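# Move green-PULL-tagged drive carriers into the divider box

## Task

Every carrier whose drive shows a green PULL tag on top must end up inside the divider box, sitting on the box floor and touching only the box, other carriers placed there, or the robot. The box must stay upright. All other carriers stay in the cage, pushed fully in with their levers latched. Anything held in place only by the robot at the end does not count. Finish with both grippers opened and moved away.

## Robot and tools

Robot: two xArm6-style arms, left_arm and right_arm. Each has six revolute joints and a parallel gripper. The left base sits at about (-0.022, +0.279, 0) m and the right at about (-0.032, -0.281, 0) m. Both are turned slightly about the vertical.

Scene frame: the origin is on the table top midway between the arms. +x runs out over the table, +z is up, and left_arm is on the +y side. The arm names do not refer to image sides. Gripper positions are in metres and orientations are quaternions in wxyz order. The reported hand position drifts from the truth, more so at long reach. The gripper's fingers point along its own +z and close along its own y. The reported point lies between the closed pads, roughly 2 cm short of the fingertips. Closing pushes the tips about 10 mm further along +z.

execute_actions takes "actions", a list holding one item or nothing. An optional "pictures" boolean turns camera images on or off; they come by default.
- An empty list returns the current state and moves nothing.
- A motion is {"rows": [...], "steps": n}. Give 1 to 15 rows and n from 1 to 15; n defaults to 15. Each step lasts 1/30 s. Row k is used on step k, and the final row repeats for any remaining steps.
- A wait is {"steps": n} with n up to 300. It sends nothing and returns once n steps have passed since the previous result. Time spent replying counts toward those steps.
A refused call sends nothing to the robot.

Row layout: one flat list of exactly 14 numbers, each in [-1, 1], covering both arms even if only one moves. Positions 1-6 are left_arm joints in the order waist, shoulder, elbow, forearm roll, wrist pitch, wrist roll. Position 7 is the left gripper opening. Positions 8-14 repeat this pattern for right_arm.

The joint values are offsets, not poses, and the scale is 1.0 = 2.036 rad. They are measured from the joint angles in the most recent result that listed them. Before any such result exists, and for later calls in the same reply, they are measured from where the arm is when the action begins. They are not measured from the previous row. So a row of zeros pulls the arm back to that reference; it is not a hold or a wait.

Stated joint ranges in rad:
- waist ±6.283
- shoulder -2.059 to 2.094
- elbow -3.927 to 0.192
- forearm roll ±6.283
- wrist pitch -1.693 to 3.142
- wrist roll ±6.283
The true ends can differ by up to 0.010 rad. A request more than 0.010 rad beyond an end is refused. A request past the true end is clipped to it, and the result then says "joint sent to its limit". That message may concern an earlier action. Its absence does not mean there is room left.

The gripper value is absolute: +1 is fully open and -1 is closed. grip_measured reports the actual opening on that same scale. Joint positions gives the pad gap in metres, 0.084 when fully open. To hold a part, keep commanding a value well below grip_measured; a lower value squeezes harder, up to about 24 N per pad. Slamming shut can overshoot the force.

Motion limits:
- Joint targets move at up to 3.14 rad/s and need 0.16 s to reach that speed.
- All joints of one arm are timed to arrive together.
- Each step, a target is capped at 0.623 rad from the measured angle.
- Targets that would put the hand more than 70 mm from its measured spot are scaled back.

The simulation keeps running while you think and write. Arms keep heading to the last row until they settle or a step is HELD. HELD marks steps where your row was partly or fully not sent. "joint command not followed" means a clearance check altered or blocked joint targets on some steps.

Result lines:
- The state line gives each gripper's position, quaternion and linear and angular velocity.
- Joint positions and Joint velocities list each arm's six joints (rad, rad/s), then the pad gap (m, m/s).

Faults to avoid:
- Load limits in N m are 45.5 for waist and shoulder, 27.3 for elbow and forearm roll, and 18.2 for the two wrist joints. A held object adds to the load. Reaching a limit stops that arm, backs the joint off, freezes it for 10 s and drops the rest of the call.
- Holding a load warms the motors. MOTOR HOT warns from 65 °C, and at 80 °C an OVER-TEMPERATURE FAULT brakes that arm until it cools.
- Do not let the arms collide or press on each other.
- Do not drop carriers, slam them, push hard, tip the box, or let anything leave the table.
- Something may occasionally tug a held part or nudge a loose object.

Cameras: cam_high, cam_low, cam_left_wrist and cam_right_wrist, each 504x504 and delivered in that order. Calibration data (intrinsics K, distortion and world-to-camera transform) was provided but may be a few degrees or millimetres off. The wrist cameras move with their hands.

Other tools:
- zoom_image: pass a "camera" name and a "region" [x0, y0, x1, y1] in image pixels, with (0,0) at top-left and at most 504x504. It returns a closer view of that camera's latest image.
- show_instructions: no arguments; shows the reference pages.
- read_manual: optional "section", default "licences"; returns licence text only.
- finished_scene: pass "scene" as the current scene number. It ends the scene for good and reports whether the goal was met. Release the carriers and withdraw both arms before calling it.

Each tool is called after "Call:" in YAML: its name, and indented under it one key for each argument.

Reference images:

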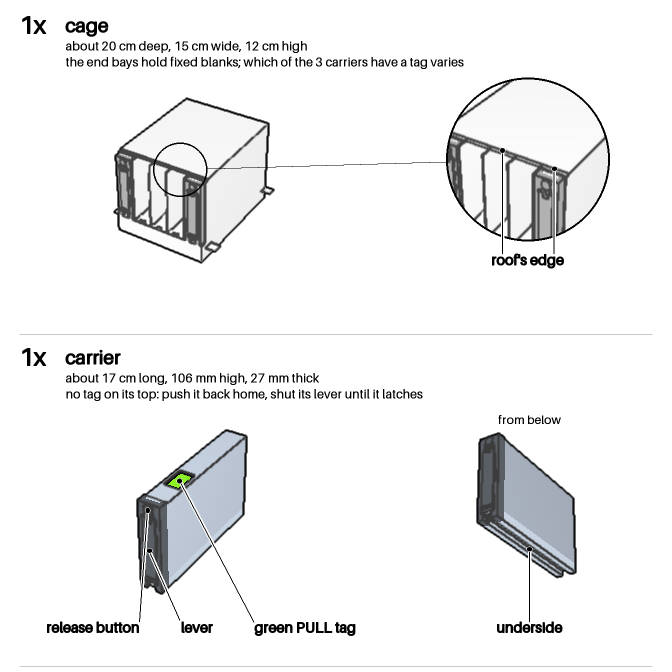

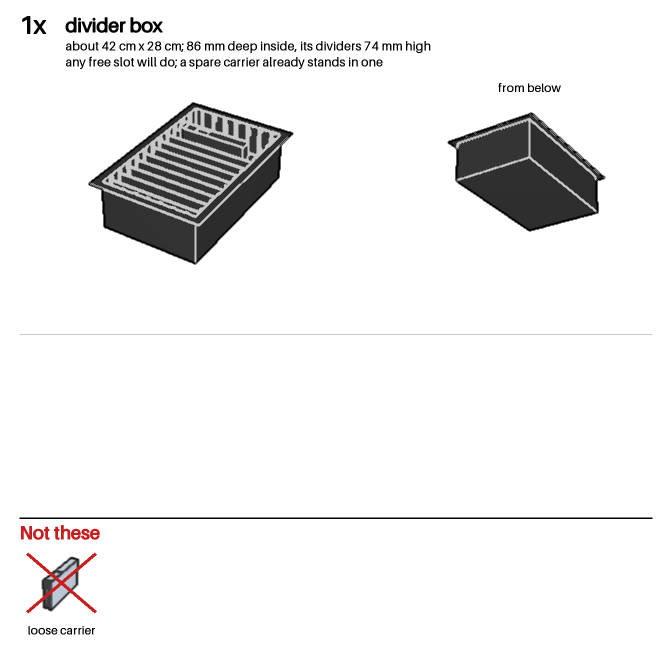

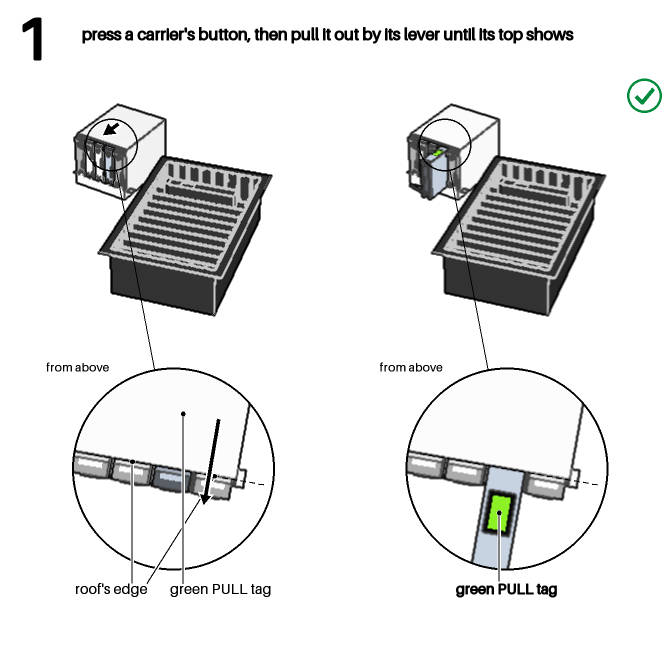

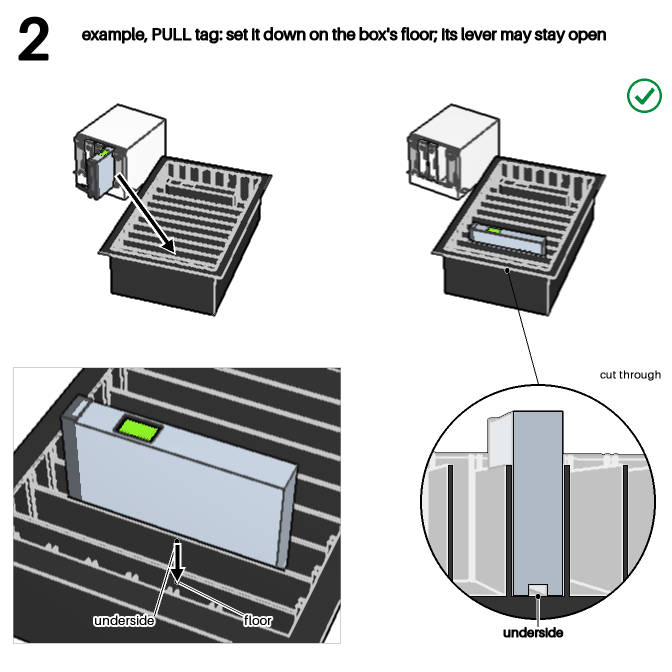

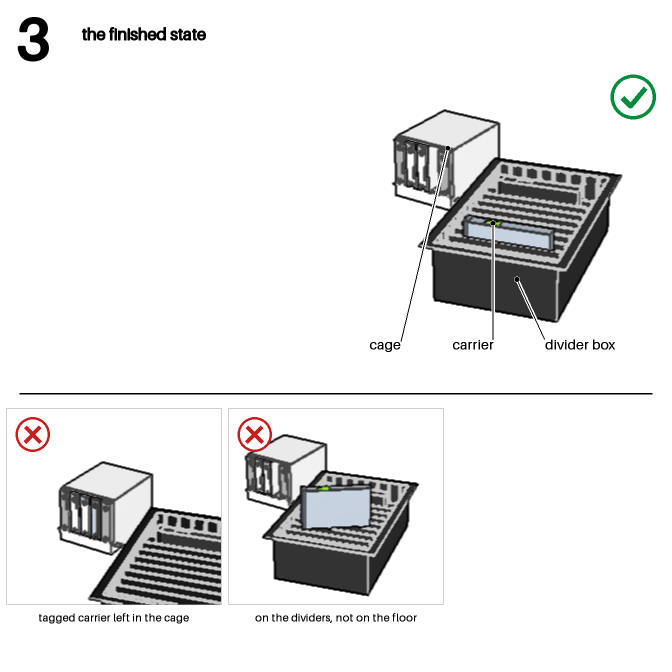

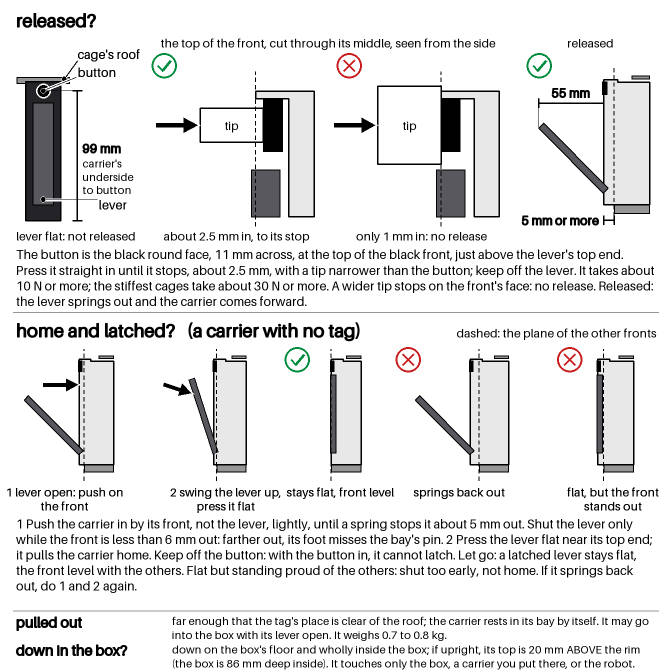

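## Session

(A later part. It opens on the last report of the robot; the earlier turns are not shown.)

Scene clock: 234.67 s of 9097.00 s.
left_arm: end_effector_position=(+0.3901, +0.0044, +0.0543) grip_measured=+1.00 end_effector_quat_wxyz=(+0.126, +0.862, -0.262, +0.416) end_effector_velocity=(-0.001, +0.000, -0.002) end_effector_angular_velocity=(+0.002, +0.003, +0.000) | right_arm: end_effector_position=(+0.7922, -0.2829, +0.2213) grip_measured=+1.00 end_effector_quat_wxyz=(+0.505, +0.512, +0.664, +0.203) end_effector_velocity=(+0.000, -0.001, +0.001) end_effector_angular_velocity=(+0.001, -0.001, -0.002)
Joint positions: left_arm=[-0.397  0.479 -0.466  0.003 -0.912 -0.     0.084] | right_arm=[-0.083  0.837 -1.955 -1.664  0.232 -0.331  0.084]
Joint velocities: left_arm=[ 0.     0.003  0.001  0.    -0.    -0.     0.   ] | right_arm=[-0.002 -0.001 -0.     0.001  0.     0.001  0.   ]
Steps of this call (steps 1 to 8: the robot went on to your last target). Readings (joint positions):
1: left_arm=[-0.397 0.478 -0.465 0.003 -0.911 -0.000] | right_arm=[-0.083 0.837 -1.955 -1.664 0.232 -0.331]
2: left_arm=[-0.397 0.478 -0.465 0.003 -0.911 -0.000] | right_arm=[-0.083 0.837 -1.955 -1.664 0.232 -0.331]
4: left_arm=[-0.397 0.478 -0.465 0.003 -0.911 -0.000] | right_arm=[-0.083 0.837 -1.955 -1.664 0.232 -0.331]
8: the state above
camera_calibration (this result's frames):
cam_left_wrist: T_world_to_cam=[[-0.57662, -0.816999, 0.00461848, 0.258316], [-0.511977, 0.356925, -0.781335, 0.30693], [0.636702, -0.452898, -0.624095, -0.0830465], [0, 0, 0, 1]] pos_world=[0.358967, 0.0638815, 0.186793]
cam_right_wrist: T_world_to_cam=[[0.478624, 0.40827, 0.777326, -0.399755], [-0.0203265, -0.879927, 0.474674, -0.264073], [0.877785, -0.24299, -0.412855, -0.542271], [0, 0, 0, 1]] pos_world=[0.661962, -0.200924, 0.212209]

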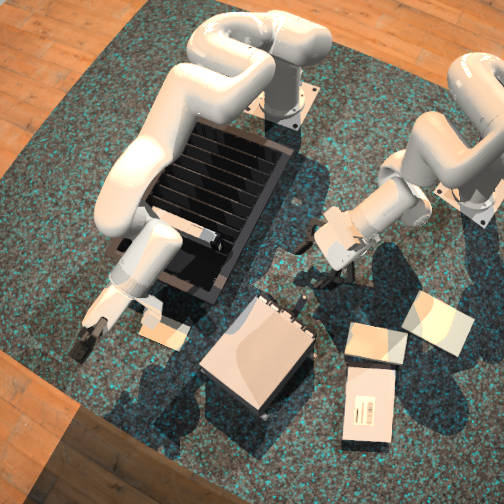

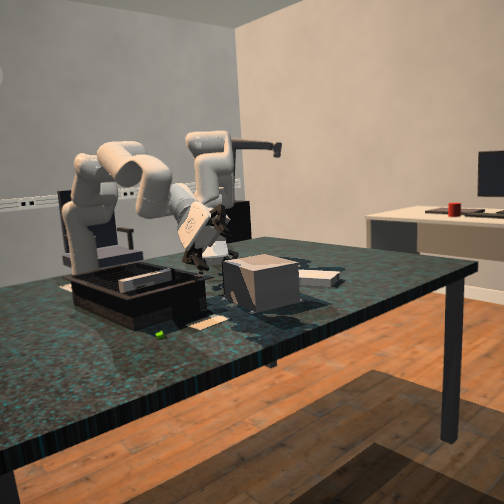

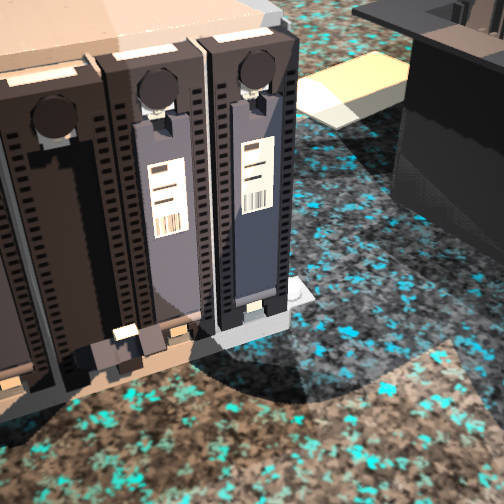

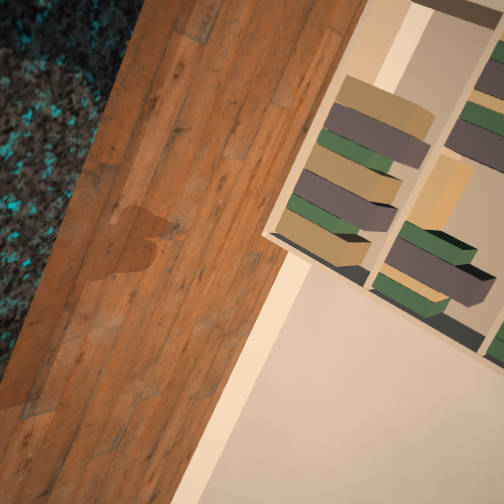

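Call:
execute_actions:
  actions:
    - {"rows":[[0.0043,0.003,-0.0185,0,0.0155,0,1,0,0,0,0,0,0,1],[0.0043,0.003,-0.0185,0,0.0155,0,1,0,0,0,0,0,0,1],[0.0087,0.006,-0.037,0,0.031,0,1,0,0,0,0,0,0,1],[0.0087,0.006,-0.037,0,0.031,0,1,0,0,0,0,0,0,1],[0.013,0.009,-0.0555,0,0.0465,0,1,0,0,0,0,0,0,1],[0.013,0.009,-0.0555,0,0.0465,0,1,0,0,0,0,0,0,1],[0.0173,0.0118,-0.074,0,0.062,0,1,0,0,0,0,0,0,1],[0.0173,0.0118,-0.074,0,0.062,0,1,0,0,0,0,0,0,1],[0.02,0.0125,-0.0915,0,0.0787,0,1,0,0,0,0,0,0,1],[0.02,0.0125,-0.0915,0,0.0787,0,1,0,0,0,0,0,0,1],[0.0227,0.0132,-0.109,0,0.0954,0,1,0,0,0,0,0,0,1],[0.0227,0.0132,-0.109,0,0.0954,0,1,0,0,0,0,0,0,1],[0.0253,0.0138,-0.1263,0,0.112,0,1,0,0,0,0,0,0,1],[0.0253,0.0138,-0.1263,0,0.112,0,1,0,0,0,0,0,0,1],[0.028,0.0145,-0.1437,0,0.1287,0,1,0,0,0,0,0,0,1]]}
  pictures: false

Call:
execute_actions:
  actions:
    - {"steps":25}
  pictures: false

Call:
execute_actions:
  actions:
    - {"rows":[[-0.0216,-0.06,0.0575,0,0,0,1,0,0,0,0,0,0,1]]}
  pictures: false

Call:
execute_actions:
  actions:
    - {"steps":12}

Scene clock: 245.53 s of 9097.00 s.
left_arm: end_effector_position=(+0.4578, -0.0114, +0.0677) grip_measured=+1.00 end_effector_quat_wxyz=(+0.117, +0.868, -0.243, +0.418) end_effector_velocity=(+0.164, -0.044, +0.057) end_effector_angular_velocity=(+0.004, +0.005, +0.086) | right_arm: end_effector_position=(+0.7922, -0.2829, +0.2213) grip_measured=+1.00 end_effector_quat_wxyz=(+0.505, +0.512, +0.664, +0.203) end_effector_velocity=(-0.000, +0.000, -0.000) end_effector_angular_velocity=(+0.001, +0.000, -0.000)
Joint positions: left_arm=[-0.354  0.504 -0.67   0.003 -0.732 -0.001  0.084] | right_arm=[-0.083  0.837 -1.955 -1.664  0.232 -0.331  0.084]
Joint velocities: left_arm=[ 0.084  0.029 -0.513 -0.001  0.489 -0.001  0.   ] | right_arm=[-0.     0.001 -0.     0.001 -0.     0.     0.   ]
Steps of this call (steps 1 to 15: the robot went on to your last target; steps 16 to 90: nothing new was sent; then 7.37 s passed at rest; steps 91 to 105: all 15 steps of this action). Readings (joint positions):
91: left_arm=[-0.397 0.479 -0.466 0.003 -0.911 -0.000] | right_arm=[-0.083 0.837 -1.955 -1.664 0.232 -0.331]
92: left_arm=[-0.396 0.479 -0.468 0.003 -0.909 -0.000] | right_arm=[-0.083 0.837 -1.955 -1.664 0.232 -0.331]
94: left_arm=[-0.392 0.482 -0.485 0.003 -0.894 -0.000] | right_arm=[-0.083 0.837 -1.955 -1.664 0.232 -0.331]
98: left_arm=[-0.378 0.492 -0.547 0.003 -0.844 -0.000] | right_arm=[-0.083 0.837 -1.955 -1.664 0.232 -0.331]
105: the state above

Scene clock: 246.37 s of 9097.00 s.
left_arm: end_effector_position=(+0.4841, -0.0183, +0.0782) grip_measured=+1.00 end_effector_quat_wxyz=(+0.114, +0.870, -0.238, +0.418) end_effector_velocity=(+0.000, +0.001, +0.000) end_effector_angular_velocity=(+0.001, -0.001, -0.000) | right_arm: end_effector_position=(+0.7922, -0.2829, +0.2213) grip_measured=+1.00 end_effector_quat_wxyz=(+0.505, +0.512, +0.664, +0.203) end_effector_velocity=(+0.000, -0.001, +0.000) end_effector_angular_velocity=(-0.001, -0.000, -0.000)
Joint positions: left_arm=[-0.34   0.508 -0.754  0.003 -0.649 -0.001  0.084] | right_arm=[-0.083  0.837 -1.955 -1.664  0.232 -0.331  0.084]
Joint velocities: left_arm=[ 0.001 -0.001  0.001  0.001 -0.001  0.001  0.   ] | right_arm=[-0.001 -0.    -0.     0.     0.    -0.001  0.   ]
Steps of this call (steps 1 to 25: the robot went on to your last target). Readings (joint positions):
1: left_arm=[-0.351 0.505 -0.687 0.003 -0.715 -0.001] | right_arm=[-0.083 0.837 -1.955 -1.664 0.232 -0.331]
2: left_arm=[-0.348 0.506 -0.705 0.003 -0.698 -0.001] | right_arm=[-0.083 0.837 -1.955 -1.664 0.232 -0.331]
4: left_arm=[-0.343 0.507 -0.733 0.003 -0.673 -0.001] | right_arm=[-0.083 0.837 -1.955 -1.664 0.232 -0.331]
8: left_arm=[-0.341 0.507 -0.748 0.003 -0.655 -0.001] | right_arm=[-0.083 0.837 -1.955 -1.664 0.232 -0.331]
25: the state above

Scene clock: 246.87 s of 9097.00 s.
left_arm: end_effector_position=(+0.4495, -0.0259, +0.1015) grip_measured=+1.00 end_effector_quat_wxyz=(+0.124, +0.863, -0.256, +0.418) end_effector_velocity=(-0.008, +0.001, -0.002) end_effector_angular_velocity=(+0.005, +0.009, -0.006) | right_arm: end_effector_position=(+0.7922, -0.2829, +0.2213) grip_measured=+1.00 end_effector_quat_wxyz=(+0.505, +0.512, +0.664, +0.203) end_effector_velocity=(-0.000, -0.000, -0.000) end_effector_angular_velocity=(+0.001, +0.000, +0.000)
Joint positions: left_arm=[-0.383  0.387 -0.64   0.003 -0.649 -0.     0.084] | right_arm=[-0.083  0.837 -1.955 -1.664  0.232 -0.331  0.084]
Joint velocities: left_arm=[-0.006 -0.012  0.021  0.     0.001 -0.002 -0.   ] | right_arm=[-0.     0.    -0.    -0.    -0.     0.001  0.   ]
Steps of this call (steps 1 to 15: all 15 steps of this action). Readings (joint positions):
1: left_arm=[-0.340 0.508 -0.754 0.003 -0.649 -0.001] | right_arm=[-0.083 0.837 -1.955 -1.664 0.232 -0.331]
2: left_arm=[-0.341 0.506 -0.751 0.003 -0.649 -0.000] | right_arm=[-0.083 0.837 -1.955 -1.664 0.232 -0.331]
4: left_arm=[-0.351 0.473 -0.725 0.002 -0.649 0.000] | right_arm=[-0.083 0.837 -1.955 -1.664 0.232 -0.331]
8: left_arm=[-0.377 0.400 -0.663 0.003 -0.651 0.000] | right_arm=[-0.083 0.837 -1.955 -1.664 0.232 -0.331]
15: the state above

Scene clock: 247.27 s of 9097.00 s.
left_arm: end_effector_position=(+0.4484, -0.0259, +0.1011) grip_measured=+1.00 end_effector_quat_wxyz=(+0.124, +0.863, -0.256, +0.417) end_effector_velocity=(-0.000, -0.000, -0.001) end_effector_angular_velocity=(+0.000, +0.001, -0.000) | right_arm: end_effector_position=(+0.7922, -0.2829, +0.2213) grip_measured=+1.00 end_effector_quat_wxyz=(+0.505, +0.512, +0.664, +0.203) end_effector_velocity=(-0.000, +0.001, -0.002) end_effector_angular_velocity=(-0.001, +0.003, +0.001)
Joint positions: left_arm=[-0.384  0.386 -0.637  0.003 -0.649 -0.001  0.084] | right_arm=[-0.083  0.837 -1.955 -1.664  0.232 -0.331  0.084]
Joint velocities: left_arm=[-0.     0.001  0.     0.    -0.    -0.001 -0.   ] | right_arm=[ 0.001  0.002  0.     0.     0.    -0.001  0.   ]
Steps of this call (steps 1 to 12: the robot went on to your last target). Readings (joint positions):
1: left_arm=[-0.383 0.387 -0.639 0.003 -0.649 -0.000] | right_arm=[-0.083 0.837 -1.955 -1.664 0.232 -0.331]
2: left_arm=[-0.384 0.387 -0.639 0.003 -0.649 -0.000] | right_arm=[-0.083 0.837 -1.955 -1.664 0.232 -0.331]
4: left_arm=[-0.384 0.387 -0.638 0.003 -0.649 -0.000] | right_arm=[-0.083 0.837 -1.955 -1.664 0.232 -0.331]
8: left_arm=[-0.384 0.386 -0.637 0.003 -0.649 -0.001] | right_arm=[-0.083 0.837 -1.955 -1.664 0.232 -0.331]
12: the state above
camera_calibration (this result's frames):
cam_left_wrist: T_world_to_cam=[[-0.56646, -0.824081, 0.00379867, 0.262298], [-0.514899, 0.350327, -0.7824, 0.385513], [0.64343, -0.445154, -0.622764, -0.107658], [0, 0, 0, 1]] pos_world=[0.416352, 0.0331744, 0.233584]
cam_right_wrist: T_world_to_cam=[[0.478624, 0.40827, 0.777326, -0.399755], [-0.0203264, -0.879927, 0.474674, -0.264073], [0.877785, -0.242991, -0.412855, -0.542271], [0, 0, 0, 1]] pos_world=[0.661962, -0.200924, 0.212209]

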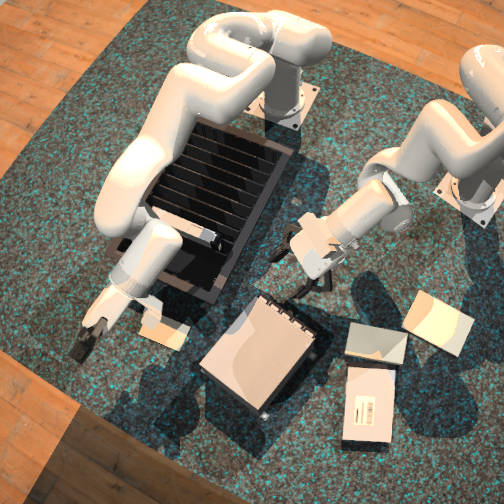

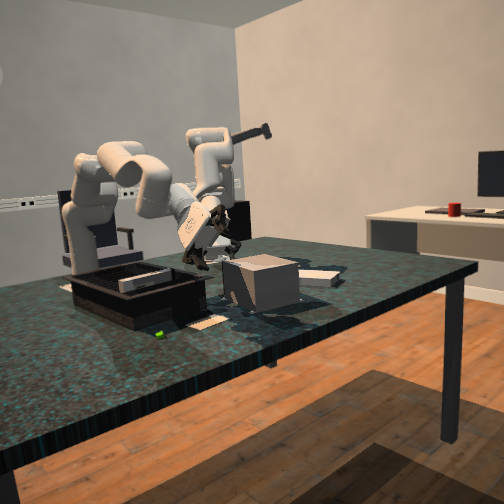

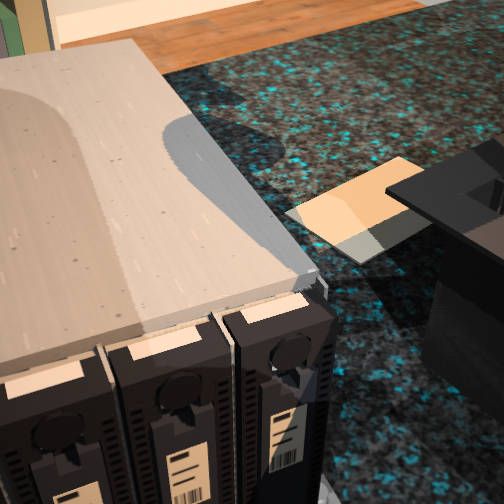

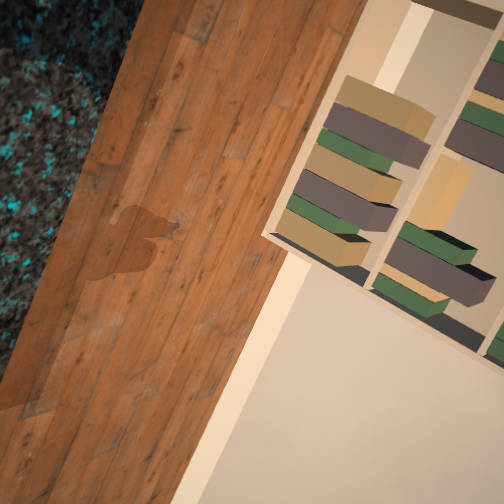

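Call:
execute_actions:
  actions:
    - {"rows":[[-0.0005,0.027,-0.052,0,0.026,0,1,-0.4,-0.2,0,0,0,0,1]],"steps":12}
  pictures: false

Call:
execute_actions:
  actions:
    - {"steps":70}
  pictures: false

Call:
execute_actions:
  actions:
    - {"rows":[[0,0.0035,-0.0065,0,0.003,0,1,0,0,0,0,0,0,1],[0,0.0035,-0.0065,0,0.003,0,1,0,0,0,0,0,0,1],[0,0.0035,-0.0065,0,0.003,0,1,0,0,0,0,0,0,1],[0,0.0035,-0.0065,0,0.003,0,1,0,0,0,0,0,0,1],[0,0.007,-0.013,0,0.0065,0,1,0,0,0,0,0,0,1],[0,0.007,-0.013,0,0.0065,0,1,0,0,0,0,0,0,1],[0,0.007,-0.013,0,0.0065,0,1,0,0,0,0,0,0,1],[0,0.007,-0.013,0,0.0065,0,1,0,0,0,0,0,0,1],[0,0.011,-0.0205,0,0.01,0,1,0,0,0,0,0,0,1]]}
  pictures: false

Call:
execute_actions:
  actions:
    - {"steps":20}
  pictures: false

Call:
execute_actions:
  actions:
    - {"rows":[[0,-0.0365,0.07,0,-0.0355,0,1,0,0,0,0,0,0,1]]}
  pictures: false

Call:
execute_actions:
  actions:
    - {"steps":10}

Scene clock: 257.63 s of 9097.00 s.
left_arm: end_effector_position=(+0.4714, -0.0415, +0.1001) grip_measured=+1.00 end_effector_quat_wxyz=(+0.123, +0.863, -0.257, +0.416) end_effector_velocity=(+0.004, -0.003, -0.005) end_effector_angular_velocity=(+0.006, +0.010, +0.000) | right_arm: end_effector_position=(+0.7839, -0.4041, +0.2951) grip_measured=+1.00 end_effector_quat_wxyz=(+0.550, +0.548, +0.602, +0.185) end_effector_velocity=(-0.062, -0.368, +0.201) end_effector_angular_velocity=(-0.040, -0.240, -0.453)
Joint positions: left_arm=[-0.385  0.44  -0.74   0.003 -0.598 -0.001  0.084] | right_arm=[-0.23   0.748 -1.955 -1.664  0.232 -0.331  0.084]
Joint velocities: left_arm=[-0.     0.018 -0.025  0.     0.019 -0.001  0.   ] | right_arm=[-0.452 -0.242 -0.002  0.001  0.001  0.     0.   ]
Steps of this call (steps 1 to 15: the robot went on to your last target; steps 16 to 90: nothing new was sent; then 6.97 s passed at rest; steps 91 to 102: all 12 steps of this action). Readings (joint positions):
91: left_arm=[-0.384 0.386 -0.637 0.003 -0.649 -0.001] | right_arm=[-0.083 0.837 -1.955 -1.664 0.232 -0.331]
92: left_arm=[-0.384 0.388 -0.640 0.003 -0.647 -0.001] | right_arm=[-0.085 0.836 -1.954 -1.664 0.231 -0.331]
94: left_arm=[-0.385 0.405 -0.671 0.003 -0.631 -0.001] | right_arm=[-0.108 0.821 -1.951 -1.664 0.230 -0.331]
98: left_arm=[-0.385 0.434 -0.731 0.003 -0.604 -0.001] | right_arm=[-0.172 0.780 -1.956 -1.664 0.232 -0.331]
102: the state above

Scene clock: 259.97 s of 9097.00 s.
left_arm: end_effector_position=(+0.4722, -0.0420, +0.1002) grip_measured=+1.00 end_effector_quat_wxyz=(+0.124, +0.863, -0.257, +0.416) end_effector_velocity=(-0.001, +0.000, -0.002) end_effector_angular_velocity=(+0.002, +0.003, -0.000) | right_arm: end_effector_position=(+0.4995, -0.8453, +0.5514) grip_measured=+1.00 end_effector_quat_wxyz=(+0.698, +0.638, +0.323, +0.025) end_effector_velocity=(+0.001, -0.000, -0.002) end_effector_angular_velocity=(+0.003, +0.001, +0.000)
Joint positions: left_arm=[-0.385  0.441 -0.743  0.003 -0.596 -0.001  0.084] | right_arm=[-0.897  0.43  -1.955 -1.664  0.232 -0.331  0.084]
Joint velocities: left_arm=[-0.     0.002  0.001  0.     0.     0.    -0.   ] | right_arm=[0.    0.002 0.001 0.    0.    0.001 0.   ]
Steps of this call (steps 1 to 60: the robot went on to your last target; steps 61 to 70: nothing new was sent). Readings (joint positions):
1: left_arm=[-0.385 0.440 -0.740 0.003 -0.597 -0.001] | right_arm=[-0.246 0.740 -1.955 -1.664 0.232 -0.331]
2: left_arm=[-0.385 0.440 -0.741 0.003 -0.597 -0.001] | right_arm=[-0.261 0.732 -1.955 -1.664 0.232 -0.331]
4: left_arm=[-0.385 0.441 -0.742 0.003 -0.597 -0.001] | right_arm=[-0.291 0.717 -1.956 -1.664 0.232 -0.331]
8: left_arm=[-0.385 0.441 -0.742 0.003 -0.597 -0.001] | right_arm=[-0.352 0.688 -1.955 -1.664 0.232 -0.331]
70: the state above
All arms were judged still, so your last target was given up. Only a new action makes them travel on or press farther. Fingers that are still opening or closing keep moving.

Scene clock: 260.47 s of 9097.00 s.
left_arm: end_effector_position=(+0.4796, -0.0464, +0.0982) grip_measured=+1.00 end_effector_quat_wxyz=(+0.123, +0.865, -0.257, +0.414) end_effector_velocity=(+0.002, -0.006, -0.002) end_effector_angular_velocity=(+0.002, +0.004, -0.006) | right_arm: end_effector_position=(+0.4995, -0.8453, +0.5514) grip_measured=+1.00 end_effector_quat_wxyz=(+0.698, +0.638, +0.323, +0.025) end_effector_velocity=(-0.001, -0.000, +0.000) end_effector_angular_velocity=(-0.001, +0.001, -0.001)
Joint positions: left_arm=[-0.385  0.461 -0.777  0.003 -0.578 -0.001  0.084] | right_arm=[-0.897  0.43  -1.955 -1.664  0.232 -0.331  0.084]
Joint velocities: left_arm=[-0.007  0.014 -0.02  -0.001  0.01  -0.     0.   ] | right_arm=[-0.001 -0.001  0.    -0.001  0.    -0.     0.   ]
Steps of this call (steps 1 to 15: all 15 steps of this action). Readings (joint positions):
1: left_arm=[-0.385 0.441 -0.743 0.003 -0.596 -0.001] | right_arm=[-0.897 0.430 -1.955 -1.664 0.232 -0.331]
2: left_arm=[-0.385 0.442 -0.744 0.003 -0.596 -0.001] | right_arm=[-0.897 0.430 -1.955 -1.664 0.232 -0.331]
4: left_arm=[-0.385 0.445 -0.750 0.003 -0.593 -0.001] | right_arm=[-0.897 0.430 -1.955 -1.664 0.232 -0.331]
8: left_arm=[-0.386 0.451 -0.759 0.003 -0.587 -0.001] | right_arm=[-0.897 0.430 -1.955 -1.664 0.232 -0.331]
15: the state above

Scene clock: 261.13 s of 9097.00 s.
left_arm: end_effector_position=(+0.4801, -0.0469, +0.0981) grip_measured=+1.00 end_effector_quat_wxyz=(+0.123, +0.864, -0.257, +0.414) end_effector_velocity=(-0.000, -0.000, +0.000) end_effector_angular_velocity=(-0.000, -0.000, -0.001) | right_arm: end_effector_position=(+0.4995, -0.8453, +0.5514) grip_measured=+1.00 end_effector_quat_wxyz=(+0.698, +0.638, +0.323, +0.025) end_effector_velocity=(-0.001, +0.000, +0.002) end_effector_angular_velocity=(-0.002, -0.001, -0.000)
Joint positions: left_arm=[-0.385  0.463 -0.78   0.003 -0.576 -0.001  0.084] | right_arm=[-0.897  0.43  -1.955 -1.664  0.232 -0.331  0.084]
Joint velocities: left_arm=[-0. -0. -0.  0.  0.  0.  0.] | right_arm=[-0.    -0.002 -0.001  0.    -0.    -0.001  0.   ]
Steps of this call (steps 1 to 15: the robot went on to your last target; steps 16 to 20: nothing new was sent). Readings (joint positions):
1: left_arm=[-0.385 0.462 -0.778 0.003 -0.577 -0.001] | right_arm=[-0.897 0.430 -1.955 -1.664 0.232 -0.331]
2: left_arm=[-0.385 0.462 -0.778 0.003 -0.577 -0.001] | right_arm=[-0.897 0.430 -1.955 -1.664 0.232 -0.331]
4: left_arm=[-0.385 0.462 -0.779 0.003 -0.577 -0.001] | right_arm=[-0.897 0.430 -1.955 -1.664 0.232 -0.331]
8: left_arm=[-0.385 0.462 -0.780 0.003 -0.576 -0.001] | right_arm=[-0.897 0.430 -1.955 -1.664 0.232 -0.331]
20: the state above
All arms were judged still, so your last target was given up. Only a new action makes them travel on or press farther. Fingers that are still opening or closing keep moving.

Scene clock: 261.63 s of 9097.00 s.
left_arm: end_effector_position=(+0.4492, -0.0269, +0.1006) grip_measured=+1.00 end_effector_quat_wxyz=(+0.124, +0.863, -0.257, +0.417) end_effector_velocity=(-0.008, +0.006, -0.004) end_effector_angular_velocity=(+0.006, +0.010, +0.001) | right_arm: end_effector_position=(+0.4995, -0.8453, +0.5514) grip_measured=+1.00 end_effector_quat_wxyz=(+0.698, +0.638, +0.323, +0.025) end_effector_velocity=(-0.001, -0.001, +0.000) end_effector_angular_velocity=(-0.000, +0.001, -0.001)
Joint positions: left_arm=[-0.385  0.39  -0.642  0.003 -0.648 -0.     0.084] | right_arm=[-0.897  0.43  -1.955 -1.664  0.232 -0.331  0.084]
Joint velocities: left_arm=[-0.    -0.011  0.031 -0.001 -0.008 -0.    -0.   ] | right_arm=[-0.002 -0.001  0.001 -0.    -0.    -0.     0.   ]
Steps of this call (steps 1 to 15: all 15 steps of this action). Readings (joint positions):
1: left_arm=[-0.385 0.463 -0.780 0.003 -0.576 -0.001] | right_arm=[-0.897 0.430 -1.955 -1.664 0.232 -0.331]
2: left_arm=[-0.385 0.462 -0.778 0.003 -0.578 -0.000] | right_arm=[-0.897 0.430 -1.955 -1.664 0.232 -0.331]
4: left_arm=[-0.386 0.446 -0.750 0.005 -0.594 0.000] | right_arm=[-0.897 0.430 -1.955 -1.664 0.232 -0.331]
8: left_arm=[-0.386 0.401 -0.667 0.004 -0.637 0.000] | right_arm=[-0.897 0.430 -1.955 -1.664 0.232 -0.331]
15: the state above

Scene clock: 261.97 s of 9097.00 s.
left_arm: end_effector_position=(+0.4482, -0.0262, +0.0999) grip_measured=+1.00 end_effector_quat_wxyz=(+0.123, +0.864, -0.257, +0.416) end_effector_velocity=(-0.001, +0.000, -0.000) end_effector_angular_velocity=(+0.001, +0.001, -0.000) | right_arm: end_effector_position=(+0.4995, -0.8453, +0.5514) grip_measured=+1.00 end_effector_quat_wxyz=(+0.698, +0.638, +0.323, +0.025) end_effector_velocity=(+0.002, +0.001, -0.002) end_effector_angular_velocity=(+0.000, +0.005, +0.002)
Joint positions: left_arm=[-0.385  0.389 -0.638  0.003 -0.649 -0.001  0.084] | right_arm=[-0.897  0.43  -1.955 -1.664  0.232 -0.331  0.084]
Joint velocities: left_arm=[-0.    -0.001  0.003  0.    -0.    -0.    -0.   ] | right_arm=[ 0.002  0.002  0.001 -0.002 -0.    -0.002  0.   ]
Steps of this call (steps 1 to 10: the robot went on to your last target). Readings (joint positions):
1: left_arm=[-0.385 0.390 -0.641 0.003 -0.648 -0.000] | right_arm=[-0.897 0.430 -1.955 -1.664 0.232 -0.331]
2: left_arm=[-0.385 0.389 -0.640 0.003 -0.648 -0.000] | right_arm=[-0.897 0.430 -1.955 -1.664 0.232 -0.331]
4: left_arm=[-0.385 0.389 -0.639 0.003 -0.648 -0.001] | right_arm=[-0.897 0.430 -1.955 -1.664 0.232 -0.331]
8: left_arm=[-0.385 0.389 -0.638 0.003 -0.649 -0.001] | right_arm=[-0.897 0.430 -1.955 -1.664 0.232 -0.331]
10: the state above
camera_calibration (this result's frames):
cam_left_wrist: T_world_to_cam=[[-0.566909, -0.823771, 0.00393013, 0.262111], [-0.516277, 0.35157, -0.780933, 0.384978], [0.641929, -0.444747, -0.624602, -0.10751], [0, 0, 0, 1]] pos_world=[0.416363, 0.0327582, 0.232461]
cam_right_wrist: T_world_to_cam=[[0.393302, 0.189004, 0.899773, -0.496859], [-0.779792, -0.449876, 0.435357, -0.156949], [0.487071, -0.872862, -0.0295529, -0.834306], [0, 0, 0, 1]] pos_world=[0.479394, -0.704934, 0.490733]

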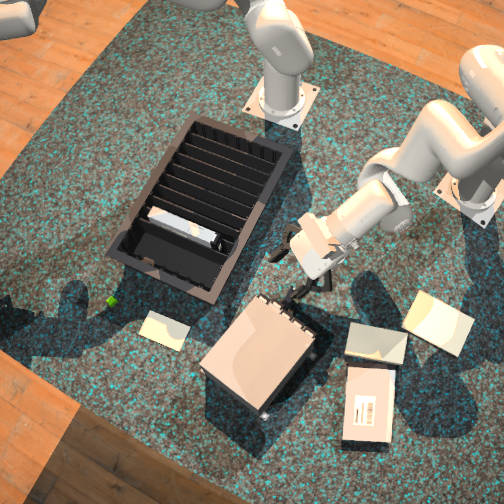

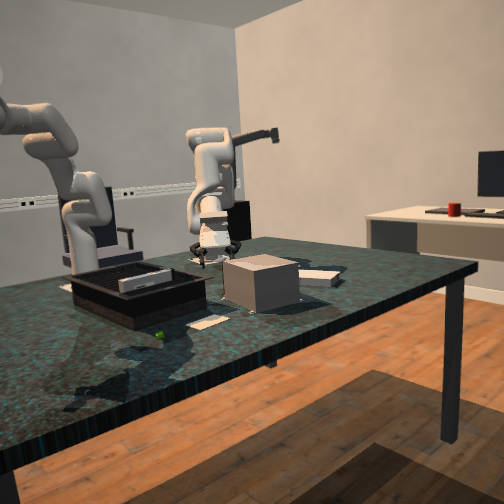

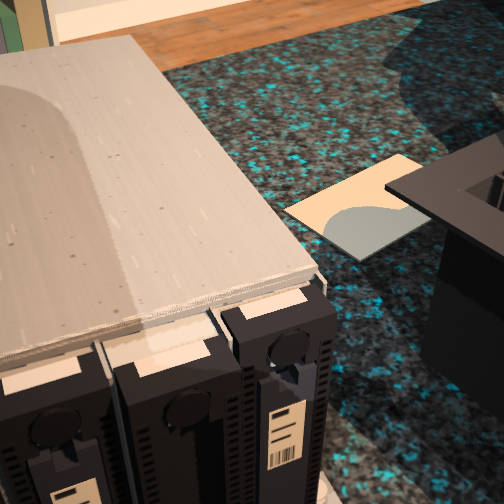

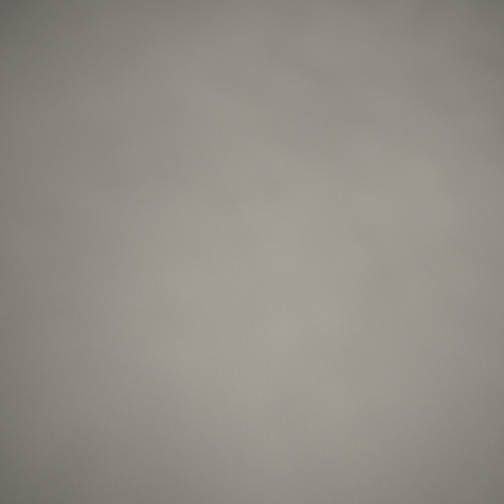

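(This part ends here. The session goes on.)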